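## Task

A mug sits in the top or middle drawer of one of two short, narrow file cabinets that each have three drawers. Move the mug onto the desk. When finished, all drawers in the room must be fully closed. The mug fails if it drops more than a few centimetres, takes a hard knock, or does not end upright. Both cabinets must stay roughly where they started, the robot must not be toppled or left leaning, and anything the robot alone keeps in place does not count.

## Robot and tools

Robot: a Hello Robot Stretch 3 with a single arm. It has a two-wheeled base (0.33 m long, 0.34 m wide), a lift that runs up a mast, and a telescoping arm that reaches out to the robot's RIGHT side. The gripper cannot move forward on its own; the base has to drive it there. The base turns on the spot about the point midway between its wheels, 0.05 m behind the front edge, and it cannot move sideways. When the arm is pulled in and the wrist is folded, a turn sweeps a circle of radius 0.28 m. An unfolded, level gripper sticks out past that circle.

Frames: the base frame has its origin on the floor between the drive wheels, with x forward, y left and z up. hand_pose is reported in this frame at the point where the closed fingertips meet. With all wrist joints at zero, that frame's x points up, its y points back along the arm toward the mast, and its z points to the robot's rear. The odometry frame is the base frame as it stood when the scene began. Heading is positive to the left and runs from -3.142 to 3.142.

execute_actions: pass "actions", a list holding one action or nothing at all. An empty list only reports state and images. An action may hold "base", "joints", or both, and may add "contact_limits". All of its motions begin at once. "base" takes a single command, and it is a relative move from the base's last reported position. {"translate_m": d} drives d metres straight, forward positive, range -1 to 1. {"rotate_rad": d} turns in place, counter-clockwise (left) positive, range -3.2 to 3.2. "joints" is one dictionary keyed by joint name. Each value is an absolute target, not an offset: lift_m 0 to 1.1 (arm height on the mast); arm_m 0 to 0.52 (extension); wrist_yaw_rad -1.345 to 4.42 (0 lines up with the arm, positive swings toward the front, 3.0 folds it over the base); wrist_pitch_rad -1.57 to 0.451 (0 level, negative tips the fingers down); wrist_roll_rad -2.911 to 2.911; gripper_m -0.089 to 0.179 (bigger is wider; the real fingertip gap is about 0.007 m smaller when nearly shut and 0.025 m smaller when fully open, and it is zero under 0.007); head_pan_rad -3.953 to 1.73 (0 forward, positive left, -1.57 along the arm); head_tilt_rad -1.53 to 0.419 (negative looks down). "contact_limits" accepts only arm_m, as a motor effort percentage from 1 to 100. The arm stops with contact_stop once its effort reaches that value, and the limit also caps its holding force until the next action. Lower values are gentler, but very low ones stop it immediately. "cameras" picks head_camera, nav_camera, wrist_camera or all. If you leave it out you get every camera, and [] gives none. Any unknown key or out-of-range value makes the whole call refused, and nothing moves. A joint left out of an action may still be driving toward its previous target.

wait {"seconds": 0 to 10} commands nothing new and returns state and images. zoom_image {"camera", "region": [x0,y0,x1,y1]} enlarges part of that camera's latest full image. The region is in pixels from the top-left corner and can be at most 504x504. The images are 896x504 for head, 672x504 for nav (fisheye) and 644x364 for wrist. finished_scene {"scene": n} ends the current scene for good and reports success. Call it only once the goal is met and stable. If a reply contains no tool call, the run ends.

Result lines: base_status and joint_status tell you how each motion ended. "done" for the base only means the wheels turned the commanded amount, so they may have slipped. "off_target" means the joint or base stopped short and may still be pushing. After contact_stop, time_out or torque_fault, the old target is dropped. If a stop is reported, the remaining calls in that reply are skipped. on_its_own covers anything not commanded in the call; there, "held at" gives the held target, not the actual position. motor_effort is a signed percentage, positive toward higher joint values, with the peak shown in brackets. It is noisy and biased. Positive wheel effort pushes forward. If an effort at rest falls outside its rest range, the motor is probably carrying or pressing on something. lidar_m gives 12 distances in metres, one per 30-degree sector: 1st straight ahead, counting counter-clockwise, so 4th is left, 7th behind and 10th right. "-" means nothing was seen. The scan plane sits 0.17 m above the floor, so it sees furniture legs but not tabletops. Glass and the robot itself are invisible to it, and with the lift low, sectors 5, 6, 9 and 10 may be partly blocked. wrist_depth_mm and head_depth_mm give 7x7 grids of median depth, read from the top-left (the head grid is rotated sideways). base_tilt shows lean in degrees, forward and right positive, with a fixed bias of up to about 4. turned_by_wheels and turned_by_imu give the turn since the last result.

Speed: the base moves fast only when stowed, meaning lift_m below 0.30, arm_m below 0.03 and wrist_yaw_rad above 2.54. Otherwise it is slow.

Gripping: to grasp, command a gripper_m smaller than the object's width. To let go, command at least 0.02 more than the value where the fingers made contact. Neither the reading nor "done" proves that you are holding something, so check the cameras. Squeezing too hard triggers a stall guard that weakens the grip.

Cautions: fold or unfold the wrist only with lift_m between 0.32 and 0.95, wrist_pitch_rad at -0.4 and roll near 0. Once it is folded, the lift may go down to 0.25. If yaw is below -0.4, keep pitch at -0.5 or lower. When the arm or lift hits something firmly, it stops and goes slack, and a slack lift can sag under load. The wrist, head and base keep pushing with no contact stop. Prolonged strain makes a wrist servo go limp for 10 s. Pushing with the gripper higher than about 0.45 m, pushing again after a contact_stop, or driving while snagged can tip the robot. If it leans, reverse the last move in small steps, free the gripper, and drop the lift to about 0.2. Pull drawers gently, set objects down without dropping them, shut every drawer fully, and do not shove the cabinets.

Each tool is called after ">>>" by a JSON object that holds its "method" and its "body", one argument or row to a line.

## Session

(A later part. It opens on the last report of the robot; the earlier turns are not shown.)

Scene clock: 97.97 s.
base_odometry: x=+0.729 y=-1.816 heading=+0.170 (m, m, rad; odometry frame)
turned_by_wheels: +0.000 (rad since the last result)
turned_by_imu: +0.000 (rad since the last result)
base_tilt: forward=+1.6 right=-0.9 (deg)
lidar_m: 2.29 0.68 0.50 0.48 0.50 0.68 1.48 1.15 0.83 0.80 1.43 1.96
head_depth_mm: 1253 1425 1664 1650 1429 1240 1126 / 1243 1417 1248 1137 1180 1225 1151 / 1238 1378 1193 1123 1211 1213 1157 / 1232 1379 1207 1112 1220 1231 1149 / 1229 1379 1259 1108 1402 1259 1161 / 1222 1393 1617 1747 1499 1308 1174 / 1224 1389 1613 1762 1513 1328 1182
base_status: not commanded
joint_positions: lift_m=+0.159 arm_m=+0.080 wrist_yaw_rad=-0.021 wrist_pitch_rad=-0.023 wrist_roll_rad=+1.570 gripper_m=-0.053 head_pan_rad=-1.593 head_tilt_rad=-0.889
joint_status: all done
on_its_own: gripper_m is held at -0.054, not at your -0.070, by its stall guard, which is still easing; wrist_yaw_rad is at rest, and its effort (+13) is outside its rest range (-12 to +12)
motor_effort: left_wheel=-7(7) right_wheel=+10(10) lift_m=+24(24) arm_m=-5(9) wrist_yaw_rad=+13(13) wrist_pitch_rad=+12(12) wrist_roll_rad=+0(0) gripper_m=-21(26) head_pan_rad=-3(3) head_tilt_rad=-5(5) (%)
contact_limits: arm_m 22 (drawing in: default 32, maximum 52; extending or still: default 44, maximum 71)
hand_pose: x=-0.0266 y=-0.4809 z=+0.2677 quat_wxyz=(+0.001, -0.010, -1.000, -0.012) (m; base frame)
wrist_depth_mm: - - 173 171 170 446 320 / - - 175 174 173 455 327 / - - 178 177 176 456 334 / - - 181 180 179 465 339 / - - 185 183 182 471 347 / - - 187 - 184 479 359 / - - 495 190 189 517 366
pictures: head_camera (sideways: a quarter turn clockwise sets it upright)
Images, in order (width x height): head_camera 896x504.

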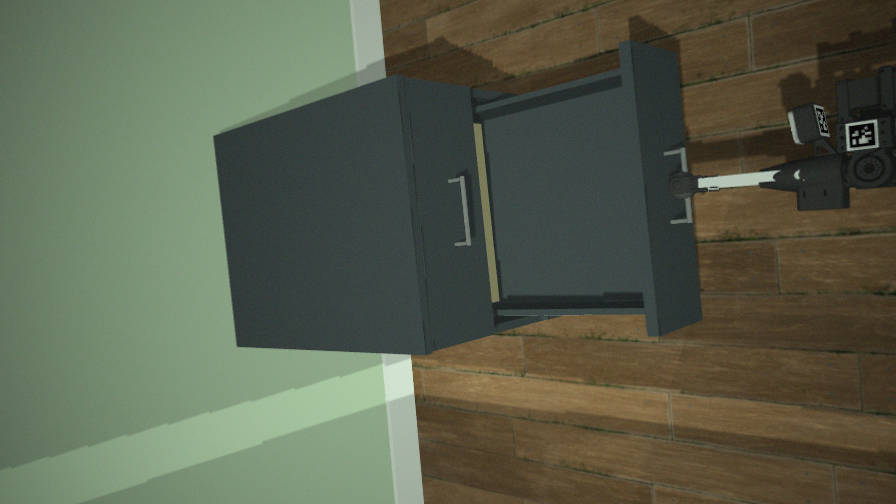

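>>> {"method": "execute_actions", "body": {
  "actions": [
    {"joints":{"arm_m":0.375},"contact_limits":{"arm_m":25}}
  ],
  "cameras": []
}}

>>> {"method": "execute_actions", "body": {
  "actions": [
    {"joints":{"gripper_m":0.05}}
  ],
  "cameras": []
}}

>>> {"method": "execute_actions", "body": {
  "actions": [
    {"joints":{"arm_m":0.31}}
  ],
  "cameras": ["nav_camera","wrist_camera"]
}}

>>> {"method": "execute_actions", "body": {
  "actions": [
    {"base":{"translate_m":-0.9},"joints":{"arm_m":0.27}}
  ]
}}

Scene clock: 108.97 s.
base_odometry: x=+0.729 y=-1.816 heading=+0.170 (m, m, rad; odometry frame)
turned_by_wheels: +0.000 (rad since the last result)
turned_by_imu: +0.001 (rad since the last result)
base_tilt: forward=+1.5 right=-0.9 (deg)
lidar_m: 2.29 0.68 0.50 0.48 0.50 0.69 1.48 1.16 0.83 0.80 1.43 1.95
head_depth_mm: 1251 1426 1656 1656 1430 1262 1123 / 1246 1416 1214 1139 1393 1267 1138 / 1238 1382 1191 1119 1344 1256 1147 / 1231 1378 1217 1105 1381 1293 1148 / 1233 1386 1257 1106 1426 1303 1162 / 1223 1392 1624 1731 1496 1314 1169 / 1224 1390 1619 1759 1508 1322 1185
base_status: not commanded
joint_positions: lift_m=+0.159 arm_m=+0.374 wrist_yaw_rad=+0.000 wrist_pitch_rad=-0.023 wrist_roll_rad=+1.569 gripper_m=-0.050 head_pan_rad=-1.593 head_tilt_rad=-0.889
joint_status: all done
on_its_own: gripper_m is held at -0.051, not at your -0.070, by its stall guard, which is not easing now
motor_effort: left_wheel=-3(7) right_wheel=+2(10) lift_m=+24(24) arm_m=+9(8) wrist_yaw_rad=+0(13) wrist_pitch_rad=+12(13) wrist_roll_rad=+0(0) gripper_m=-21(20) head_pan_rad=-3(3) head_tilt_rad=-5(6) (%)
contact_limits: arm_m 25 (drawing in: default 32, maximum 52; extending or still: default 44, maximum 71)
hand_pose: x=-0.0213 y=-0.7750 z=+0.2677 quat_wxyz=(+0.001, +0.000, -1.000, -0.012) (m; base frame)
wrist_depth_mm: 170 170 169 168 167 167 166 / 173 172 172 172 170 169 169 / 177 176 176 175 174 173 172 / 180 180 179 178 178 177 175 / 185 184 183 181 180 180 180 / 188 188 187 - 185 185 184 / 192 192 192 191 190 187 187
pictures: none
No camera images: the call's "cameras" was empty. Leave "cameras" out to get every camera's image.

Scene clock: 110.47 s.
base_odometry: x=+0.729 y=-1.816 heading=+0.170 (m, m, rad; odometry frame)
turned_by_wheels: +0.000 (rad since the last result)
turned_by_imu: +0.000 (rad since the last result)
base_tilt: forward=+1.6 right=-0.8 (deg)
lidar_m: 2.29 0.68 0.50 0.48 0.50 0.69 1.48 1.15 0.84 0.80 1.43 1.95
head_depth_mm: 1253 1424 1659 1646 1421 1266 1128 / 1252 1420 1220 1139 1382 1263 1136 / 1239 1385 1195 1121 1343 1258 1142 / 1239 1378 1214 1104 1381 1296 1151 / 1230 1382 1255 1106 1430 1300 1164 / 1227 1392 1626 1745 1494 1310 1173 / 1223 1393 1619 1766 1511 1324 1186
base_status: not commanded
joint_positions: lift_m=+0.159 arm_m=+0.375 wrist_yaw_rad=+0.000 wrist_pitch_rad=-0.023 wrist_roll_rad=+1.569 gripper_m=+0.050 head_pan_rad=-1.593 head_tilt_rad=-0.889
joint_status: all done
motor_effort: left_wheel=-3(3) right_wheel=+2(2) lift_m=+24(24) arm_m=+5(9) wrist_yaw_rad=+0(0) wrist_pitch_rad=+12(12) wrist_roll_rad=+0(0) gripper_m=+1(84) head_pan_rad=-4(2) head_tilt_rad=-6(5) (%)
hand_pose: x=-0.0213 y=-0.7753 z=+0.2677 quat_wxyz=(+0.001, +0.000, -1.000, -0.012) (m; base frame)
wrist_depth_mm: 169 169 169 167 166 166 166 / 173 172 172 171 170 169 169 / 176 176 175 174 174 172 172 / 180 179 178 178 177 177 175 / 183 184 182 181 180 180 179 / 188 187 187 185 185 183 183 / 192 192 192 190 189 188 187
pictures: none
No camera images: the call's "cameras" was empty. Leave "cameras" out to get every camera's image.

Scene clock: 112.10 s.
base_odometry: x=+0.729 y=-1.816 heading=+0.170 (m, m, rad; odometry frame)
turned_by_wheels: +0.000 (rad since the last result)
turned_by_imu: +0.000 (rad since the last result)
base_tilt: forward=+1.5 right=-0.9 (deg)
lidar_m: 2.29 0.69 0.50 0.48 0.50 0.68 1.48 1.16 0.83 0.80 1.43 1.96
head_depth_mm: 1248 1428 1667 1647 1423 1251 1129 / 1244 1417 1217 1145 1389 1268 1143 / 1243 1376 1193 1124 1373 1235 1146 / 1233 1379 1213 1112 1388 1289 1148 / 1234 1375 1257 1109 1430 1298 1162 / 1227 1392 1617 1735 1496 1308 1171 / 1223 1388 1612 1760 1511 1320 1181
base_status: not commanded
joint_positions: lift_m=+0.159 arm_m=+0.310 wrist_yaw_rad=+0.000 wrist_pitch_rad=-0.023 wrist_roll_rad=+1.570 gripper_m=+0.050 head_pan_rad=-1.593 head_tilt_rad=-0.889
joint_status: all done
motor_effort: left_wheel=-3(3) right_wheel=+2(2) lift_m=+24(24) arm_m=-4(8) wrist_yaw_rad=+0(0) wrist_pitch_rad=+12(12) wrist_roll_rad=+0(0) gripper_m=+1(1) head_pan_rad=-2(4) head_tilt_rad=-5(6) (%)
hand_pose: x=-0.0213 y=-0.7109 z=+0.2677 quat_wxyz=(+0.001, +0.000, -1.000, -0.012) (m; base frame)
wrist_depth_mm: 232 230 230 229 228 227 226 / 237 234 234 234 232 231 230 / 241 240 238 238 236 236 235 / 248 245 244 243 242 240 238 / 252 250 249 247 246 246 242 / 259 256 255 253 252 249 250 / 264 262 260 258 257 256 255
pictures: nav_camera (sideways: a quarter turn counterclockwise sets it upright), wrist_camera
Images, in order (width x height): nav_camera 672x504, wrist_camera 644x364.

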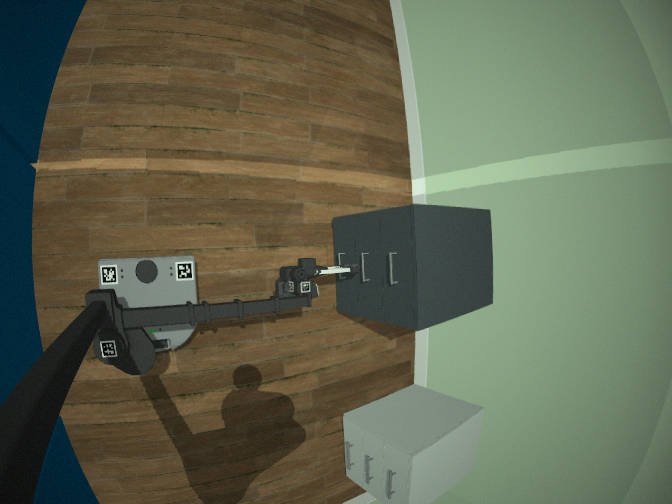

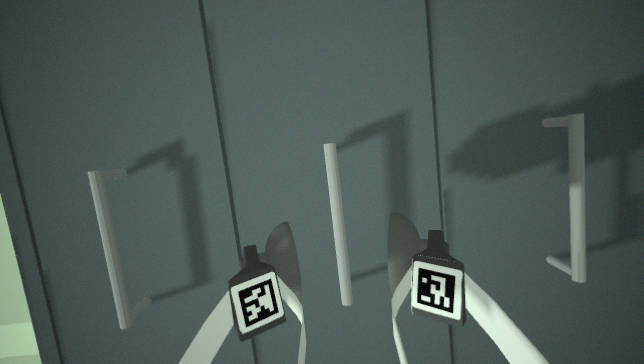

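Scene clock: 122.23 s.
base_odometry: x=-0.158 y=-1.969 heading=+0.170 (m, m, rad; odometry frame)
turned_by_wheels: +0.000 (rad since the last result)
turned_by_imu: +0.000 (rad since the last result)
base_tilt: forward=+1.3 right=-0.9 (deg)
lidar_m: 1.86 0.69 0.50 0.48 0.50 0.60 0.58 0.60 0.82 0.82 1.05 1.14
head_depth_mm: 1249 1425 1624 1568 1418 1256 1128 / 1243 1382 1177 1164 1380 1288 1138 / 1239 1375 1191 1150 1372 1286 1141 / 1231 1377 1209 1135 1387 1290 1153 / 1233 1393 1551 1677 1483 1297 1159 / 1226 1389 1626 1744 1494 1316 1172 / 1226 1387 1614 1763 1509 1329 1181
base_status: done
joint_positions: lift_m=+0.159 arm_m=+0.270 wrist_yaw_rad=+0.000 wrist_pitch_rad=-0.023 wrist_roll_rad=+1.570 gripper_m=+0.050 head_pan_rad=-1.593 head_tilt_rad=-0.889
joint_status: all done
motor_effort: left_wheel=-3(9) right_wheel=+2(3) lift_m=+24(24) arm_m=-5(3) wrist_yaw_rad=+0(0) wrist_pitch_rad=+12(12) wrist_roll_rad=+0(0) gripper_m=+1(1) head_pan_rad=-3(4) head_tilt_rad=-6(6) (%)
hand_pose: x=-0.0213 y=-0.6709 z=+0.2677 quat_wxyz=(+0.001, +0.000, -1.000, -0.012) (m; base frame)
wrist_depth_mm: 288 286 284 283 280 280 284 / 296 290 290 288 288 283 288 / 839 298 295 293 295 291 294 / 861 303 301 302 300 295 300 / 891 310 309 306 305 306 306 / 917 315 316 312 313 310 314 / 946 325 325 323 319 465 348
pictures: head_camera (sideways: a quarter turn clockwise sets it upright), nav_camera (sideways: a quarter turn counterclockwise sets it upright), wrist_camera
Images, in order (width x height): head_camera 896x504, nav_camera 672x504, wrist_camera 644x364.

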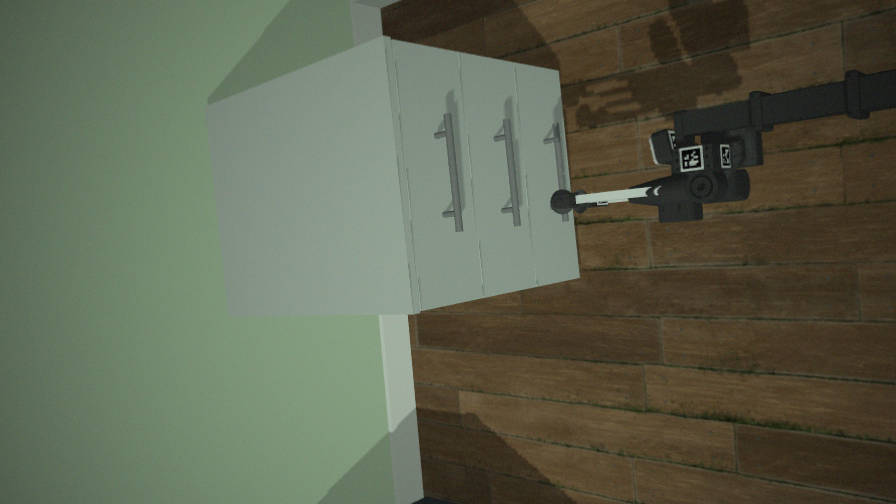

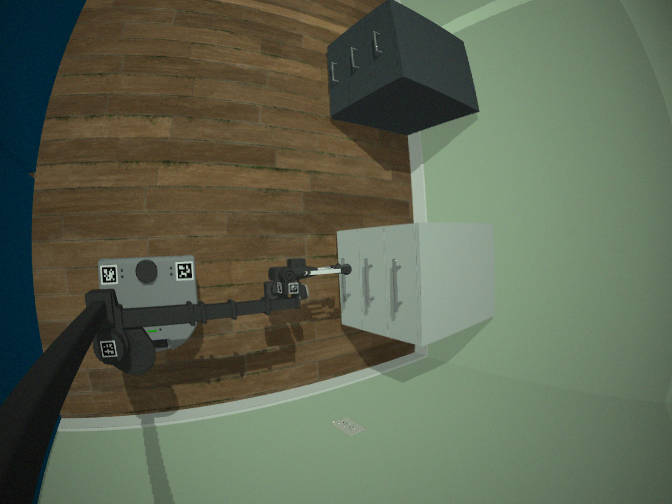

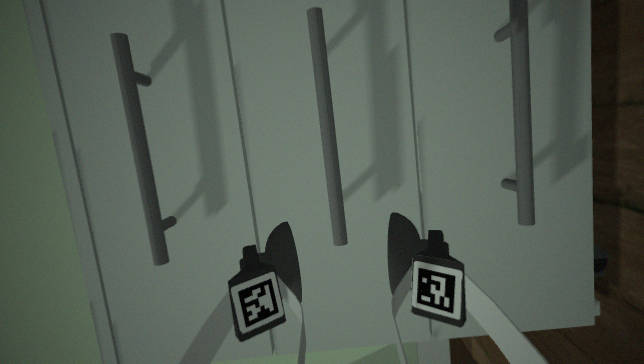

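>>> {"method": "execute_actions", "body": {
  "actions": [
    {"base":{"translate_m":-0.06},"joints":{"arm_m":0.384},"contact_limits":{"arm_m":22}}
  ],
  "cameras": ["wrist_camera"]
}}

>>> {"method": "execute_actions", "body": {
  "actions": [
    {"joints":{"gripper_m":-0.07}}
  ],
  "cameras": ["wrist_camera"]
}}

>>> {"method": "execute_actions", "body": {
  "actions": [
    {"joints":{"arm_m":0.09},"contact_limits":{"arm_m":22}}
  ],
  "cameras": ["head_camera"]
}}

Scene clock: 129.83 s.
base_odometry: x=-0.217 y=-1.979 heading=+0.170 (m, m, rad; odometry frame)
turned_by_wheels: +0.000 (rad since the last result)
turned_by_imu: +0.000 (rad since the last result)
base_tilt: forward=+1.6 right=-0.8 (deg)
lidar_m: 1.87 0.69 0.50 0.48 0.50 0.54 0.52 0.54 0.74 0.82 1.09 1.14
head_depth_mm: 1256 1419 1620 1622 1424 1257 1128 / 1246 1407 1220 1202 1401 1264 1139 / 1237 1382 1195 1153 1349 1257 1142 / 1234 1377 1211 1140 1385 1286 1153 / 1229 1382 1259 1165 1451 1295 1158 / 1227 1393 1611 1742 1493 1312 1166 / 1222 1390 1600 1755 1515 1324 1180
base_status: done
joint_positions: lift_m=+0.159 arm_m=+0.384 wrist_yaw_rad=+0.000 wrist_pitch_rad=-0.023 wrist_roll_rad=+1.570 gripper_m=+0.050 head_pan_rad=-1.593 head_tilt_rad=-0.889
joint_status: all done
motor_effort: left_wheel=-3(11) right_wheel=+2(3) lift_m=+24(24) arm_m=+5(5) wrist_yaw_rad=+0(0) wrist_pitch_rad=+12(12) wrist_roll_rad=+0(0) gripper_m=+1(1) head_pan_rad=-4(3) head_tilt_rad=-6(6) (%)
contact_limits: arm_m 22 (drawing in: default 32, maximum 52; extending or still: default 44, maximum 71)
hand_pose: x=-0.0213 y=-0.7843 z=+0.2677 quat_wxyz=(+0.001, +0.000, -1.000, -0.012) (m; base frame)
wrist_depth_mm: 179 179 179 177 177 176 175 / 183 183 182 181 180 180 178 / 187 187 185 184 184 183 182 / 191 191 188 188 187 185 186 / 195 194 193 191 191 191 189 / 198 199 197 195 196 194 194 / 201 202 203 200 200 199 198
pictures: wrist_camera
Images, in order (width x height): wrist_camera 644x364.

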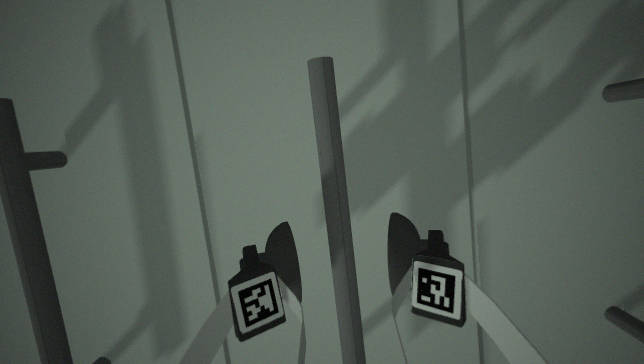

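Scene clock: 131.53 s.
base_odometry: x=-0.217 y=-1.979 heading=+0.170 (m, m, rad; odometry frame)
turned_by_wheels: +0.000 (rad since the last result)
turned_by_imu: +0.000 (rad since the last result)
base_tilt: forward=+1.6 right=-0.9 (deg)
lidar_m: 1.87 0.69 0.50 0.48 0.50 0.54 0.52 0.54 0.74 0.82 1.09 1.14
head_depth_mm: 1250 1415 1627 1632 1430 1254 1125 / 1244 1420 1218 1194 1405 1265 1135 / 1243 1383 1195 1149 1345 1260 1144 / 1238 1379 1209 1133 1382 1289 1151 / 1231 1378 1261 1161 1449 1303 1161 / 1225 1394 1615 1737 1499 1312 1167 / 1221 1387 1601 1760 1517 1326 1181
base_status: not commanded
joint_positions: lift_m=+0.159 arm_m=+0.384 wrist_yaw_rad=+0.000 wrist_pitch_rad=-0.023 wrist_roll_rad=+1.569 gripper_m=-0.069 head_pan_rad=-1.593 head_tilt_rad=-0.889
joint_status: all done
motor_effort: left_wheel=-3(3) right_wheel=+2(2) lift_m=+24(24) arm_m=+5(5) wrist_yaw_rad=+0(0) wrist_pitch_rad=+12(12) wrist_roll_rad=+0(0) gripper_m=-27(97) head_pan_rad=-3(3) head_tilt_rad=-6(5) (%)
hand_pose: x=-0.0214 y=-0.7843 z=+0.2677 quat_wxyz=(+0.001, +0.000, -1.000, -0.012) (m; base frame)
wrist_depth_mm: 180 179 179 177 177 176 175 / 183 183 181 180 180 179 178 / 188 187 186 185 183 184 182 / 190 190 190 188 188 187 185 / 195 194 193 191 191 191 189 / 198 198 197 - 194 194 194 / 202 203 202 200 201 199 198
pictures: wrist_camera
Images, in order (width x height): wrist_camera 644x364.

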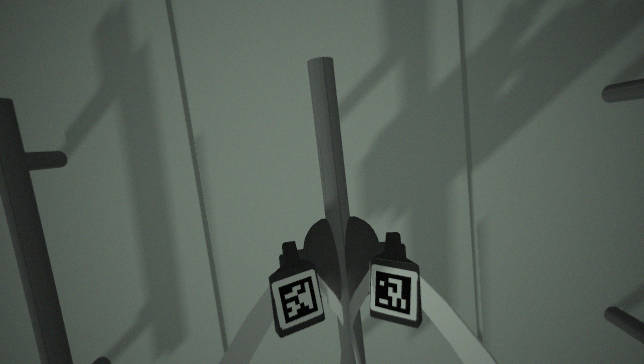

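Scene clock: 134.93 s.
base_odometry: x=-0.217 y=-1.979 heading=+0.170 (m, m, rad; odometry frame)
turned_by_wheels: +0.000 (rad since the last result)
turned_by_imu: +0.000 (rad since the last result)
base_tilt: forward=+1.3 right=-1.0 (deg)
lidar_m: 1.87 0.69 0.50 0.48 0.50 0.54 0.52 0.54 0.74 0.81 1.09 1.13
head_depth_mm: 1250 1423 1628 1631 1433 1256 1128 / 1246 1411 1223 1217 1173 1229 1168 / 1239 1387 1193 1151 1187 1237 1133 / 1230 1369 1214 1135 1221 1248 1150 / 1231 1377 1255 1137 1426 1263 1164 / 1224 1394 1610 1747 1495 1317 1171 / 1215 1393 1601 1758 1506 1323 1181
base_status: not commanded
joint_positions: lift_m=+0.159 arm_m=+0.090 wrist_yaw_rad=-0.022 wrist_pitch_rad=-0.023 wrist_roll_rad=+1.569 gripper_m=-0.053 head_pan_rad=-1.593 head_tilt_rad=-0.889
joint_status: all done
on_its_own: gripper_m is held at -0.054, not at your -0.070, by its stall guard, which is still easing; wrist_yaw_rad is at rest, and its effort (+13) is outside its rest range (-12 to +12)
motor_effort: left_wheel=-7(8) right_wheel=+11(10) lift_m=+24(24) arm_m=-5(9) wrist_yaw_rad=+13(13) wrist_pitch_rad=+12(12) wrist_roll_rad=+0(0) gripper_m=-21(27) head_pan_rad=-3(4) head_tilt_rad=-6(5) (%)
contact_limits: arm_m 22 (drawing in: default 32, maximum 52; extending or still: default 44, maximum 71)
hand_pose: x=-0.0271 y=-0.4909 z=+0.2677 quat_wxyz=(+0.001, -0.011, -1.000, -0.012) (m; base frame)
wrist_depth_mm: - - 184 183 181 461 320 / - - 187 184 184 463 329 / - - 190 188 187 468 334 / - - 193 191 190 474 340 / - - 197 194 194 480 350 / - - 200 - 197 499 359 / - - 507 203 201 530 364
pictures: head_camera (sideways: a quarter turn clockwise sets it upright)
Images, in order (width x height): head_camera 896x504.

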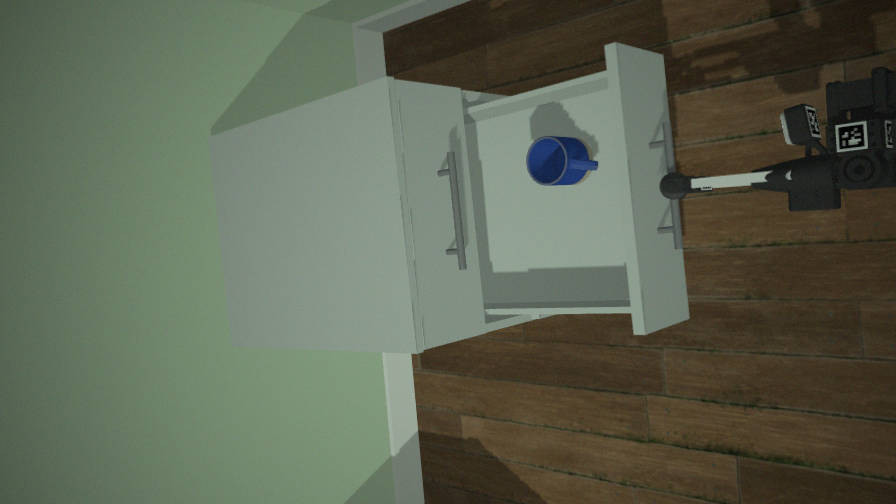

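>>> {"method": "execute_actions", "body": {
  "actions": [
    {"joints":{"arm_m":0.055},"contact_limits":{"arm_m":15}}
  ],
  "cameras": []
}}

>>> {"method": "execute_actions", "body": {
  "actions": [
    {"joints":{"gripper_m":0.05}}
  ],
  "cameras": []
}}

>>> {"method": "execute_actions", "body": {
  "actions": [
    {"joints":{"arm_m":0.0}}
  ],
  "cameras": []
}}

>>> {"method": "execute_actions", "body": {
  "actions": [
    {"base":{"translate_m":-0.06},"joints":{"lift_m":0.51,"wrist_roll_rad":0,"wrist_pitch_rad":-0.6,"gripper_m":0.14}}
  ],
  "cameras": []
}}

>>> {"method": "execute_actions", "body": {
  "actions": [
    {"joints":{"arm_m":0.49,"wrist_pitch_rad":-1.5}}
  ],
  "cameras": ["head_camera","wrist_camera"]
}}

Scene clock: 154.03 s.
base_odometry: x=-0.217 y=-1.979 heading=+0.170 (m, m, rad; odometry frame)
turned_by_wheels: +0.000 (rad since the last result)
turned_by_imu: +0.001 (rad since the last result)
base_tilt: forward=+1.4 right=-0.8 (deg)
lidar_m: 1.86 0.69 0.50 0.48 0.50 0.54 0.52 0.54 0.74 0.81 1.09 1.14
head_depth_mm: 1247 1422 1621 1619 1424 1235 1130 / 1242 1409 1218 1218 1167 1209 1168 / 1246 1380 1194 1152 1190 1210 1167 / 1233 1378 1210 1142 1223 1093 1153 / 1227 1381 1260 1167 1427 1263 1165 / 1223 1391 1621 1742 1505 1306 1171 / 1216 1388 1610 1755 1507 1327 1180
base_status: not commanded
joint_positions: lift_m=+0.159 arm_m=+0.055 wrist_yaw_rad=-0.032 wrist_pitch_rad=-0.023 wrist_roll_rad=+1.569 gripper_m=-0.050 head_pan_rad=-1.593 head_tilt_rad=-0.889
joint_status: all done
on_its_own: wrist_yaw_rad is held at -0.039, not at your +0.000, by its stall guard, which is not easing now; gripper_m is held at -0.051, not at your -0.070, by its stall guard, which is not easing now
motor_effort: left_wheel=-2(1) right_wheel=+1(1) lift_m=+24(25) arm_m=-5(5) wrist_yaw_rad=-5(6) wrist_pitch_rad=+12(12) wrist_roll_rad=+1(0) gripper_m=-21(20) head_pan_rad=-3(3) head_tilt_rad=-6(5) (%)
contact_limits: arm_m 15 (drawing in: default 32, maximum 52; extending or still: default 44, maximum 71)
hand_pose: x=-0.0296 y=-0.4558 z=+0.2676 quat_wxyz=(+0.001, -0.016, -1.000, -0.012) (m; base frame)
wrist_depth_mm: 979 - 185 183 183 470 320 / - - 187 185 185 487 329 / - - 190 189 188 502 335 / - - 194 191 190 482 342 / - - 197 195 193 495 349 / - - 200 - 196 514 357 / - - - 200 200 528 367
pictures: none
No camera images: the call's "cameras" was empty. Leave "cameras" out to get every camera's image.

Scene clock: 155.53 s.
base_odometry: x=-0.217 y=-1.979 heading=+0.170 (m, m, rad; odometry frame)
turned_by_wheels: +0.000 (rad since the last result)
turned_by_imu: +0.000 (rad since the last result)
base_tilt: forward=+1.5 right=-0.7 (deg)
lidar_m: 1.87 0.69 0.50 0.48 0.50 0.54 0.52 0.54 0.74 0.82 1.09 1.13
head_depth_mm: 1251 1424 1618 1626 1425 1240 1130 / 1250 1414 1218 1221 1166 1209 1167 / 1238 1380 1193 1151 1190 1214 1163 / 1235 1378 1210 1137 1220 1093 1147 / 1232 1386 1258 1161 1422 1251 1164 / 1223 1392 1618 1750 1495 1311 1163 / 1217 1394 1613 1755 1507 1321 1182
base_status: not commanded
joint_positions: lift_m=+0.159 arm_m=+0.055 wrist_yaw_rad=-0.037 wrist_pitch_rad=-0.023 wrist_roll_rad=+1.569 gripper_m=+0.050 head_pan_rad=-1.593 head_tilt_rad=-0.889
joint_status: all done
on_its_own: wrist_yaw_rad is held at -0.039, not at your +0.000, by its stall guard, which is not easing now
motor_effort: left_wheel=-2(2) right_wheel=+1(0) lift_m=+24(24) arm_m=-5(5) wrist_yaw_rad=-1(5) wrist_pitch_rad=+12(12) wrist_roll_rad=+0(0) gripper_m=+1(82) head_pan_rad=-3(3) head_tilt_rad=-5(5) (%)
hand_pose: x=-0.0308 y=-0.4557 z=+0.2676 quat_wxyz=(+0.001, -0.018, -1.000, -0.012) (m; base frame)
wrist_depth_mm: 949 - 185 184 183 470 321 / - - 187 186 185 485 327 / - - 191 189 188 501 335 / - - 194 191 191 490 340 / - - 196 194 193 501 350 / - - 536 198 197 518 355 / - - 203 201 200 464 367
pictures: none
No camera images: the call's "cameras" was empty. Leave "cameras" out to get every camera's image.

Scene clock: 157.07 s.
base_odometry: x=-0.217 y=-1.979 heading=+0.170 (m, m, rad; odometry frame)
turned_by_wheels: +0.000 (rad since the last result)
turned_by_imu: +0.000 (rad since the last result)
base_tilt: forward=+1.5 right=-0.7 (deg)
lidar_m: 1.87 0.69 0.50 0.48 0.50 0.54 0.52 0.54 0.74 0.82 1.09 1.14
head_depth_mm: 1247 1425 1615 1628 1428 1235 1128 / 1240 1413 1220 1219 1168 1203 1140 / 1235 1381 1193 1156 1189 1138 1162 / 1236 1385 1213 1139 1228 1088 1149 / 1233 1380 1262 1159 1426 1259 1166 / 1224 1386 1616 1747 1494 1311 1171 / 1222 1388 1608 1746 1504 1323 1177
base_status: not commanded
joint_positions: lift_m=+0.159 arm_m=+0.000 wrist_yaw_rad=-0.038 wrist_pitch_rad=-0.023 wrist_roll_rad=+1.569 gripper_m=+0.050 head_pan_rad=-1.593 head_tilt_rad=-0.889
joint_status: all done
on_its_own: wrist_yaw_rad is held at -0.039, not at your +0.000, by its stall guard, which is not easing now
motor_effort: left_wheel=-2(2) right_wheel=+1(1) lift_m=+24(24) arm_m=-5(6) wrist_yaw_rad=-1(2) wrist_pitch_rad=+12(12) wrist_roll_rad=+0(0) gripper_m=+1(1) head_pan_rad=-3(4) head_tilt_rad=-6(5) (%)
hand_pose: x=-0.0310 y=-0.4008 z=+0.2676 quat_wxyz=(+0.001, -0.019, -1.000, -0.012) (m; base frame)
wrist_depth_mm: 957 - 239 235 238 474 321 / - - 242 239 240 488 325 / - - 245 242 244 503 335 / - - 570 246 247 520 344 / - - 583 249 250 535 351 / - - - 253 253 525 358 / - - - 257 256 648 367
pictures: none
No camera images: the call's "cameras" was empty. Leave "cameras" out to get every camera's image.

Scene clock: 161.10 s.
base_odometry: x=-0.276 y=-1.989 heading=+0.170 (m, m, rad; odometry frame)
turned_by_wheels: +0.000 (rad since the last result)
turned_by_imu: +0.000 (rad since the last result)
base_tilt: forward=+1.5 right=-0.8 (deg)
lidar_m: 1.87 0.69 0.50 0.48 0.50 0.48 0.46 0.47 0.65 0.82 0.84 1.14
head_depth_mm: 1251 1399 1582 1574 1425 1256 1160 / 1245 1408 1616 1581 1380 1210 1170 / 1241 1384 1196 1158 1182 1219 1128 / 1238 1373 1215 1140 1218 1045 1149 / 1229 1386 1225 1131 1242 1141 1160 / 1227 1393 1546 1661 1495 1306 1168 / 1222 1387 1606 1762 1514 1324 1179
base_status: done
joint_positions: lift_m=+0.510 arm_m=+0.000 wrist_yaw_rad=-0.038 wrist_pitch_rad=-0.610 wrist_roll_rad=+0.004 gripper_m=+0.140 head_pan_rad=-1.593 head_tilt_rad=-0.889
joint_status: all done
on_its_own: wrist_yaw_rad is held at -0.039, not at your +0.000, by its stall guard, which is not easing now
motor_effort: left_wheel=-2(11) right_wheel=+2(4) lift_m=+34(35) arm_m=-4(5) wrist_yaw_rad=-1(1) wrist_pitch_rad=+5(9) wrist_roll_rad=-3(4) gripper_m=+1(88) head_pan_rad=-3(3) head_tilt_rad=-6(6) (%)
hand_pose: x=-0.0290 y=-0.3415 z=+0.4820 quat_wxyz=(+0.669, +0.199, -0.679, -0.226) (m; base frame)
wrist_depth_mm: 992 520 530 535 - 708 486 / - - 578 597 - 746 502 / - - 715 719 - 764 518 / 964 989 617 545 556 766 532 / 857 465 384 384 405 706 542 / 766 708 415 460 632 643 516 / 666 619 620 599 596 575 551
pictures: none
No camera images: the call's "cameras" was empty. Leave "cameras" out to get every camera's image.

Scene clock: 165.87 s.
base_odometry: x=-0.276 y=-1.989 heading=+0.170 (m, m, rad; odometry frame)
turned_by_wheels: +0.000 (rad since the last result)
turned_by_imu: +0.000 (rad since the last result)
base_tilt: forward=+1.4 right=-0.7 (deg)
lidar_m: 1.87 0.69 0.50 0.48 0.50 0.48 0.46 0.48 0.65 0.82 0.84 1.14
head_depth_mm: 1250 1399 1578 1579 1426 1279 - / 1243 1417 1614 1691 1178 1211 1133 / 1242 1383 1201 - 1176 1216 1142 / 1231 1372 1211 1138 1219 1051 1153 / 1228 1375 1226 1130 1240 1137 1164 / 1223 1393 1548 1675 1500 1314 1170 / 1219 1386 1608 1753 1519 1320 1179
base_status: not commanded
joint_positions: lift_m=+0.510 arm_m=+0.490 wrist_yaw_rad=-0.039 wrist_pitch_rad=-1.494 wrist_roll_rad=+0.003 gripper_m=+0.140 head_pan_rad=-1.593 head_tilt_rad=-0.889
joint_status: all done
on_its_own: wrist_yaw_rad is held at -0.039, not at your +0.000, by its stall guard, which is not easing now
motor_effort: left_wheel=-2(3) right_wheel=+2(2) lift_m=+34(34) arm_m=+5(7) wrist_yaw_rad=+0(1) wrist_pitch_rad=-3(5) wrist_roll_rad=-2(3) gripper_m=+1(1) head_pan_rad=-4(3) head_tilt_rad=-6(6) (%)
hand_pose: x=-0.0215 y=-0.6303 z=+0.3912 quat_wxyz=(+0.509, +0.469, -0.529, -0.491) (m; base frame)
wrist_depth_mm: 307 330 325 324 319 519 497 / 299 335 332 327 324 518 501 / 293 341 333 329 329 532 519 / 284 339 336 325 330 301 536 / 287 344 342 337 334 326 532 / 289 322 343 343 335 319 531 / 582 321 344 325 296 264 555
pictures: head_camera (sideways: a quarter turn clockwise sets it upright), wrist_camera
Images, in order (width x height): head_camera 896x504, wrist_camera 644x364.

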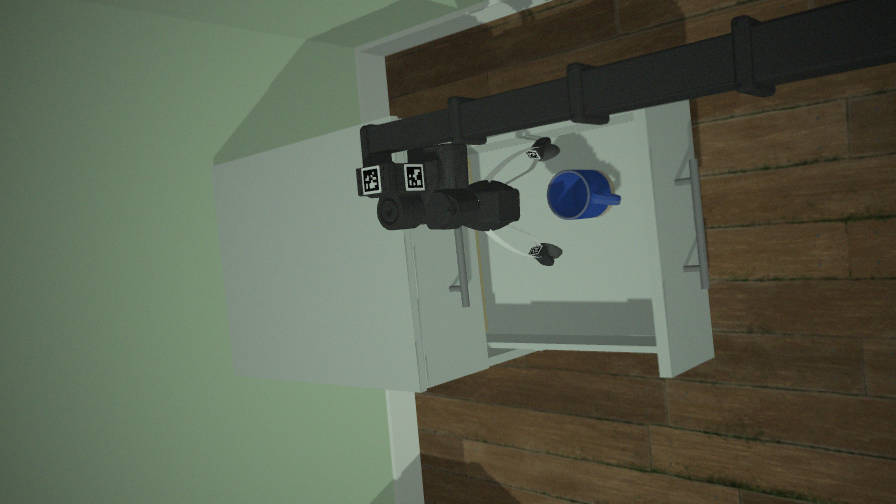

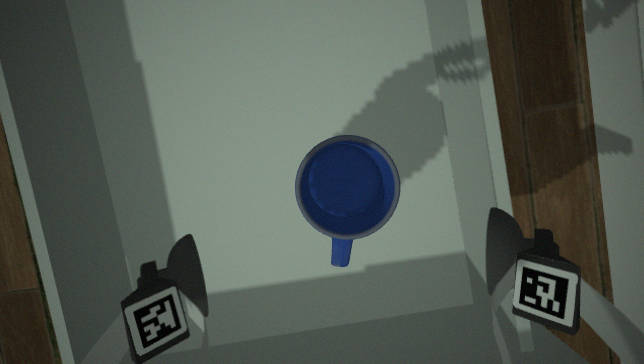

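>>> {"method": "execute_actions", "body": {
  "actions": [
    {"base":{"translate_m":-0.008},"joints":{"arm_m":0.518,"lift_m":0.45,"wrist_yaw_rad":0}}
  ],
  "cameras": ["wrist_camera"]
}}

Scene clock: 174.03 s.
base_odometry: x=-0.284 y=-1.990 heading=+0.170 (m, m, rad; odometry frame)
turned_by_wheels: +0.000 (rad since the last result)
turned_by_imu: +0.000 (rad since the last result)
base_tilt: forward=+1.5 right=-0.6 (deg)
lidar_m: 1.87 0.70 0.50 0.48 0.50 0.47 0.45 0.47 0.64 0.82 0.84 1.14
head_depth_mm: 1253 1400 1552 1572 1419 1263 1140 / 1246 1415 1621 1703 1183 1215 1134 / 1244 1379 1190 - 1163 1216 1145 / 1231 1385 1209 1139 1221 1056 1150 / 1227 1382 1231 1130 1213 1139 1161 / 1226 1394 1542 1663 1495 1291 1174 / 1222 1389 1608 1752 1515 1326 1185
base_status: done
joint_positions: lift_m=+0.450 arm_m=+0.518 wrist_yaw_rad=-0.002 wrist_pitch_rad=-1.494 wrist_roll_rad=+0.003 gripper_m=+0.140 head_pan_rad=-1.593 head_tilt_rad=-0.889
joint_status: all done
motor_effort: left_wheel=-3(8) right_wheel=+2(4) lift_m=+24(28) arm_m=+5(4) wrist_yaw_rad=+1(1) wrist_pitch_rad=-3(3) wrist_roll_rad=-2(2) gripper_m=+1(1) head_pan_rad=-2(4) head_tilt_rad=-5(6) (%)
hand_pose: x=-0.0216 y=-0.6582 z=+0.3316 quat_wxyz=(+0.517, +0.479, -0.520, -0.482) (m; base frame)
wrist_depth_mm: 274 270 267 265 263 211 457 / 277 274 270 268 265 208 467 / 279 277 273 272 268 217 471 / 279 280 276 272 272 210 474 / 282 283 279 267 273 260 476 / 273 287 284 224 277 276 489 / 268 290 285 284 281 244 495
pictures: wrist_camera
Images, in order (width x height): wrist_camera 644x364.

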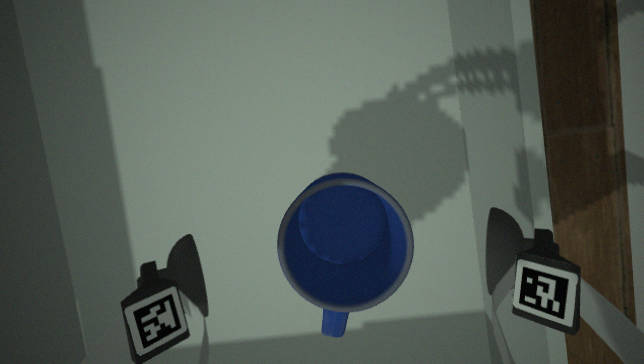

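>>> {"method": "execute_actions", "body": {
  "actions": [
    {"joints":{"lift_m":0.382,"gripper_m":0.13}}
  ],
  "cameras": ["wrist_camera"]
}}

>>> {"method": "execute_actions", "body": {
  "actions": [
    {"joints":{"gripper_m":0.02}}
  ],
  "cameras": ["wrist_camera"]
}}

>>> {"method": "execute_actions", "body": {
  "actions": [
    {"joints":{"lift_m":0.40}}
  ],
  "cameras": ["wrist_camera","head_camera"]
}}

Scene clock: 179.43 s.
base_odometry: x=-0.284 y=-1.990 heading=+0.170 (m, m, rad; odometry frame)
turned_by_wheels: +0.000 (rad since the last result)
turned_by_imu: +0.000 (rad since the last result)
base_tilt: forward=+1.4 right=-0.7 (deg)
lidar_m: 1.87 0.70 0.50 0.48 0.50 0.47 0.45 0.47 0.64 0.82 0.85 1.14
head_depth_mm: 1247 1404 1556 1581 1424 1263 1134 / 1243 1421 1619 1662 1439 1226 1119 / 1242 1387 1195 1094 1165 1215 1150 / 1234 1373 1214 1122 1203 1054 1154 / 1227 1375 1231 1126 1208 1141 1158 / 1224 1390 1538 1670 1491 1297 1172 / 1220 1385 1605 1749 1507 1325 1180
base_status: not commanded
joint_positions: lift_m=+0.382 arm_m=+0.518 wrist_yaw_rad=-0.002 wrist_pitch_rad=-1.494 wrist_roll_rad=+0.003 gripper_m=+0.130 head_pan_rad=-1.593 head_tilt_rad=-0.889
joint_status: all done
motor_effort: left_wheel=-3(3) right_wheel=+2(2) lift_m=+24(25) arm_m=+5(5) wrist_yaw_rad=+1(1) wrist_pitch_rad=-3(3) wrist_roll_rad=-2(2) gripper_m=+0(48) head_pan_rad=-3(3) head_tilt_rad=-6(6) (%)
hand_pose: x=-0.0216 y=-0.6582 z=+0.2636 quat_wxyz=(+0.517, +0.479, -0.520, -0.482) (m; base frame)
wrist_depth_mm: 206 204 201 199 198 185 126 / 208 206 203 202 200 193 130 / 209 208 205 203 201 200 133 / 213 210 208 205 204 201 137 / 215 214 210 200 199 202 141 / 217 216 213 202 164 - 138 / 220 218 216 150 142 209 161
pictures: wrist_camera
Images, in order (width x height): wrist_camera 644x364.

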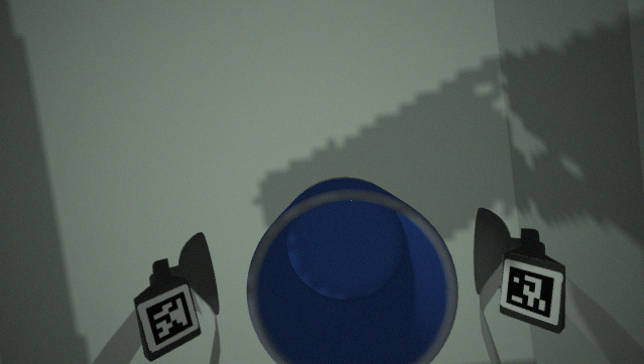

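Scene clock: 181.03 s.
base_odometry: x=-0.284 y=-1.990 heading=+0.170 (m, m, rad; odometry frame)
turned_by_wheels: +0.000 (rad since the last result)
turned_by_imu: +0.000 (rad since the last result)
base_tilt: forward=+1.4 right=-0.8 (deg)
lidar_m: 1.87 0.70 0.50 0.48 0.50 0.47 0.45 0.47 0.64 0.82 0.84 1.14
head_depth_mm: 1251 1400 1553 1573 1422 1258 1136 / 1237 1418 1612 1652 1434 1225 1122 / 1241 1379 1193 1088 1165 1218 1144 / 1238 1374 1212 1130 1213 1055 1153 / 1230 1382 1229 1126 1211 1145 1158 / 1229 1390 1544 1669 1497 1292 1171 / 1220 1384 1615 1750 1512 1328 1178
base_status: not commanded
joint_positions: lift_m=+0.382 arm_m=+0.518 wrist_yaw_rad=-0.002 wrist_pitch_rad=-1.498 wrist_roll_rad=+0.003 gripper_m=+0.021 head_pan_rad=-1.593 head_tilt_rad=-0.889
joint_status: all done
motor_effort: left_wheel=-4(4) right_wheel=+5(5) lift_m=+23(24) arm_m=+5(5) wrist_yaw_rad=+2(2) wrist_pitch_rad=-1(3) wrist_roll_rad=-2(2) gripper_m=-25(100) head_pan_rad=-4(2) head_tilt_rad=-5(5) (%)
hand_pose: x=-0.0216 y=-0.6571 z=+0.2637 quat_wxyz=(+0.516, +0.480, -0.519, -0.483) (m; base frame)
wrist_depth_mm: 207 206 203 202 199 186 126 / 209 207 205 203 202 193 129 / 211 210 208 206 205 202 133 / 215 212 211 207 205 204 137 / 217 215 212 202 197 204 141 / 219 217 145 204 165 - 145 / 222 220 218 150 143 211 141
pictures: wrist_camera
Images, in order (width x height): wrist_camera 644x364.

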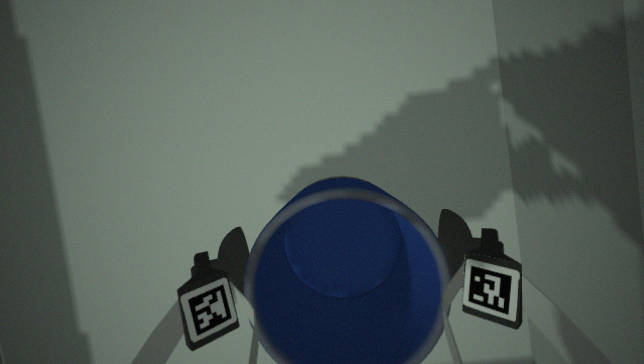

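Scene clock: 181.93 s.
base_odometry: x=-0.284 y=-1.990 heading=+0.170 (m, m, rad; odometry frame)
turned_by_wheels: +0.000 (rad since the last result)
turned_by_imu: +0.000 (rad since the last result)
base_tilt: forward=+1.5 right=-0.7 (deg)
lidar_m: 1.87 0.70 0.50 0.48 0.50 0.47 0.45 0.47 0.64 0.82 0.84 1.14
head_depth_mm: 1255 1390 1558 1573 1427 1265 1133 / 1241 1419 1621 1660 1429 1222 1121 / 1237 1383 1197 - 1164 1217 1147 / 1235 1370 1209 1119 1202 1049 1149 / 1229 1376 1231 1129 1212 1139 1158 / 1226 1393 1548 1656 1500 1292 1171 / 1219 1384 1606 1756 1514 1324 1180
base_status: not commanded
joint_positions: lift_m=+0.400 arm_m=+0.518 wrist_yaw_rad=-0.002 wrist_pitch_rad=-1.498 wrist_roll_rad=+0.003 gripper_m=+0.025 head_pan_rad=-1.593 head_tilt_rad=-0.889
joint_status: all done
motor_effort: left_wheel=-3(4) right_wheel=+2(4) lift_m=+35(37) arm_m=+4(5) wrist_yaw_rad=+2(2) wrist_pitch_rad=-1(2) wrist_roll_rad=-2(2) gripper_m=-23(25) head_pan_rad=-3(3) head_tilt_rad=-5(6) (%)
hand_pose: x=-0.0216 y=-0.6574 z=+0.2811 quat_wxyz=(+0.517, +0.480, -0.519, -0.483) (m; base frame)
wrist_depth_mm: 222 220 219 216 214 185 139 / 223 222 220 218 215 193 142 / 227 225 224 221 218 201 142 / 230 228 224 222 220 210 144 / 233 230 229 202 194 205 149 / 236 234 133 204 169 - 146 / 239 237 234 152 143 226 142
pictures: head_camera (sideways: a quarter turn clockwise sets it upright), wrist_camera
Images, in order (width x height): head_camera 896x504, wrist_camera 644x364.

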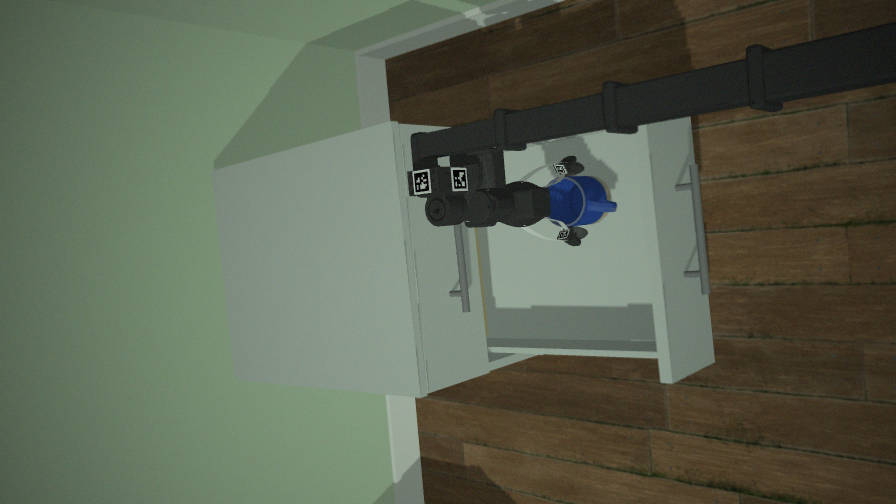

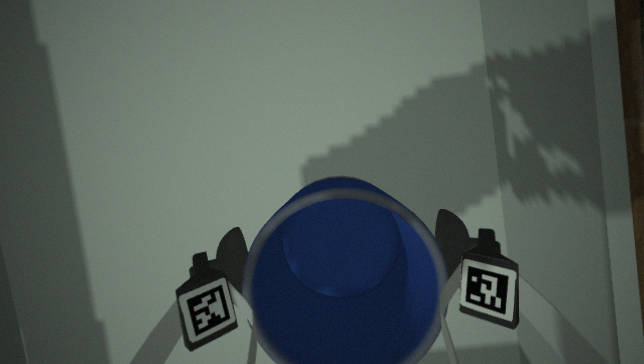

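>>> {"method": "zoom_image", "body": {
  "camera": "head_camera",
  "region": [490,130,650,270]
}}

>>> {"method": "execute_actions", "body": {
  "actions": [],
  "cameras": ["wrist_camera"]
}}

Region (490, 130, 650, 270) of head_camera's 896x504 image, scaled by 3.150, with more detail than that image has; it fills the top 441 rows of this view, and the rest is white.

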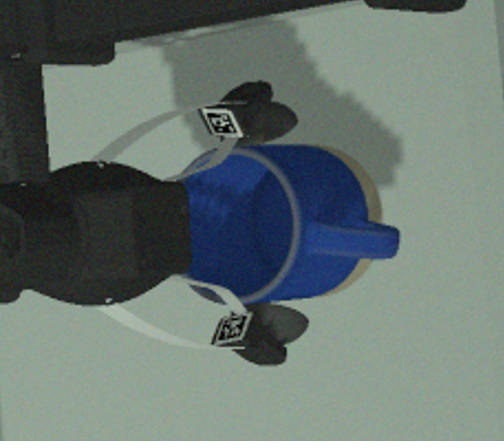

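Scene clock: 186.17 s.
base_odometry: x=-0.284 y=-1.990 heading=+0.170 (m, m, rad; odometry frame)
turned_by_wheels: +0.000 (rad since the last result)
turned_by_imu: +0.000 (rad since the last result)
base_tilt: forward=+1.6 right=-0.9 (deg)
lidar_m: 1.87 0.70 0.50 0.48 0.50 0.47 0.45 0.47 0.64 0.82 0.84 1.14
head_depth_mm: 1253 1393 1552 1577 1425 1255 1132 / 1245 1418 1617 1658 1441 1232 1120 / 1240 1378 1193 - 1166 1219 1145 / 1237 1376 1212 1118 1201 1055 1153 / 1234 1375 1226 1130 1214 1138 1159 / 1225 1395 1550 1661 1499 1290 1172 / 1218 1394 1621 1753 1512 1325 1176
base_status: not commanded
joint_positions: lift_m=+0.400 arm_m=+0.518 wrist_yaw_rad=-0.002 wrist_pitch_rad=-1.498 wrist_roll_rad=+0.003 gripper_m=+0.034 head_pan_rad=-1.593 head_tilt_rad=-0.889
joint_status: all done
on_its_own: gripper_m is held at +0.033, not at your +0.020, by its stall guard, which is not easing now
motor_effort: left_wheel=-3(4) right_wheel=+1(4) lift_m=+35(37) arm_m=+4(5) wrist_yaw_rad=+2(2) wrist_pitch_rad=-1(2) wrist_roll_rad=-2(2) gripper_m=-20(25) head_pan_rad=-3(3) head_tilt_rad=-5(6) (%)
hand_pose: x=-0.0216 y=-0.6574 z=+0.2811 quat_wxyz=(+0.517, +0.480, -0.519, -0.483) (m; base frame)
wrist_depth_mm: 222 220 217 215 214 185 139 / 225 223 219 217 217 193 143 / 227 225 223 220 219 201 141 / 230 228 226 221 221 210 144 / 233 230 226 202 194 205 148 / 235 234 133 204 166 - 146 / 239 236 235 152 142 227 142
pictures: wrist_camera
Images, in order (width x height): wrist_camera 644x364.

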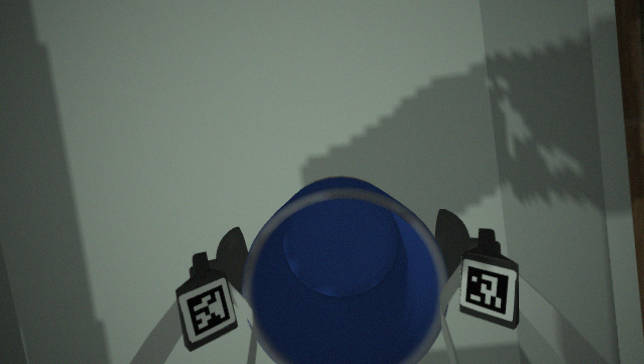

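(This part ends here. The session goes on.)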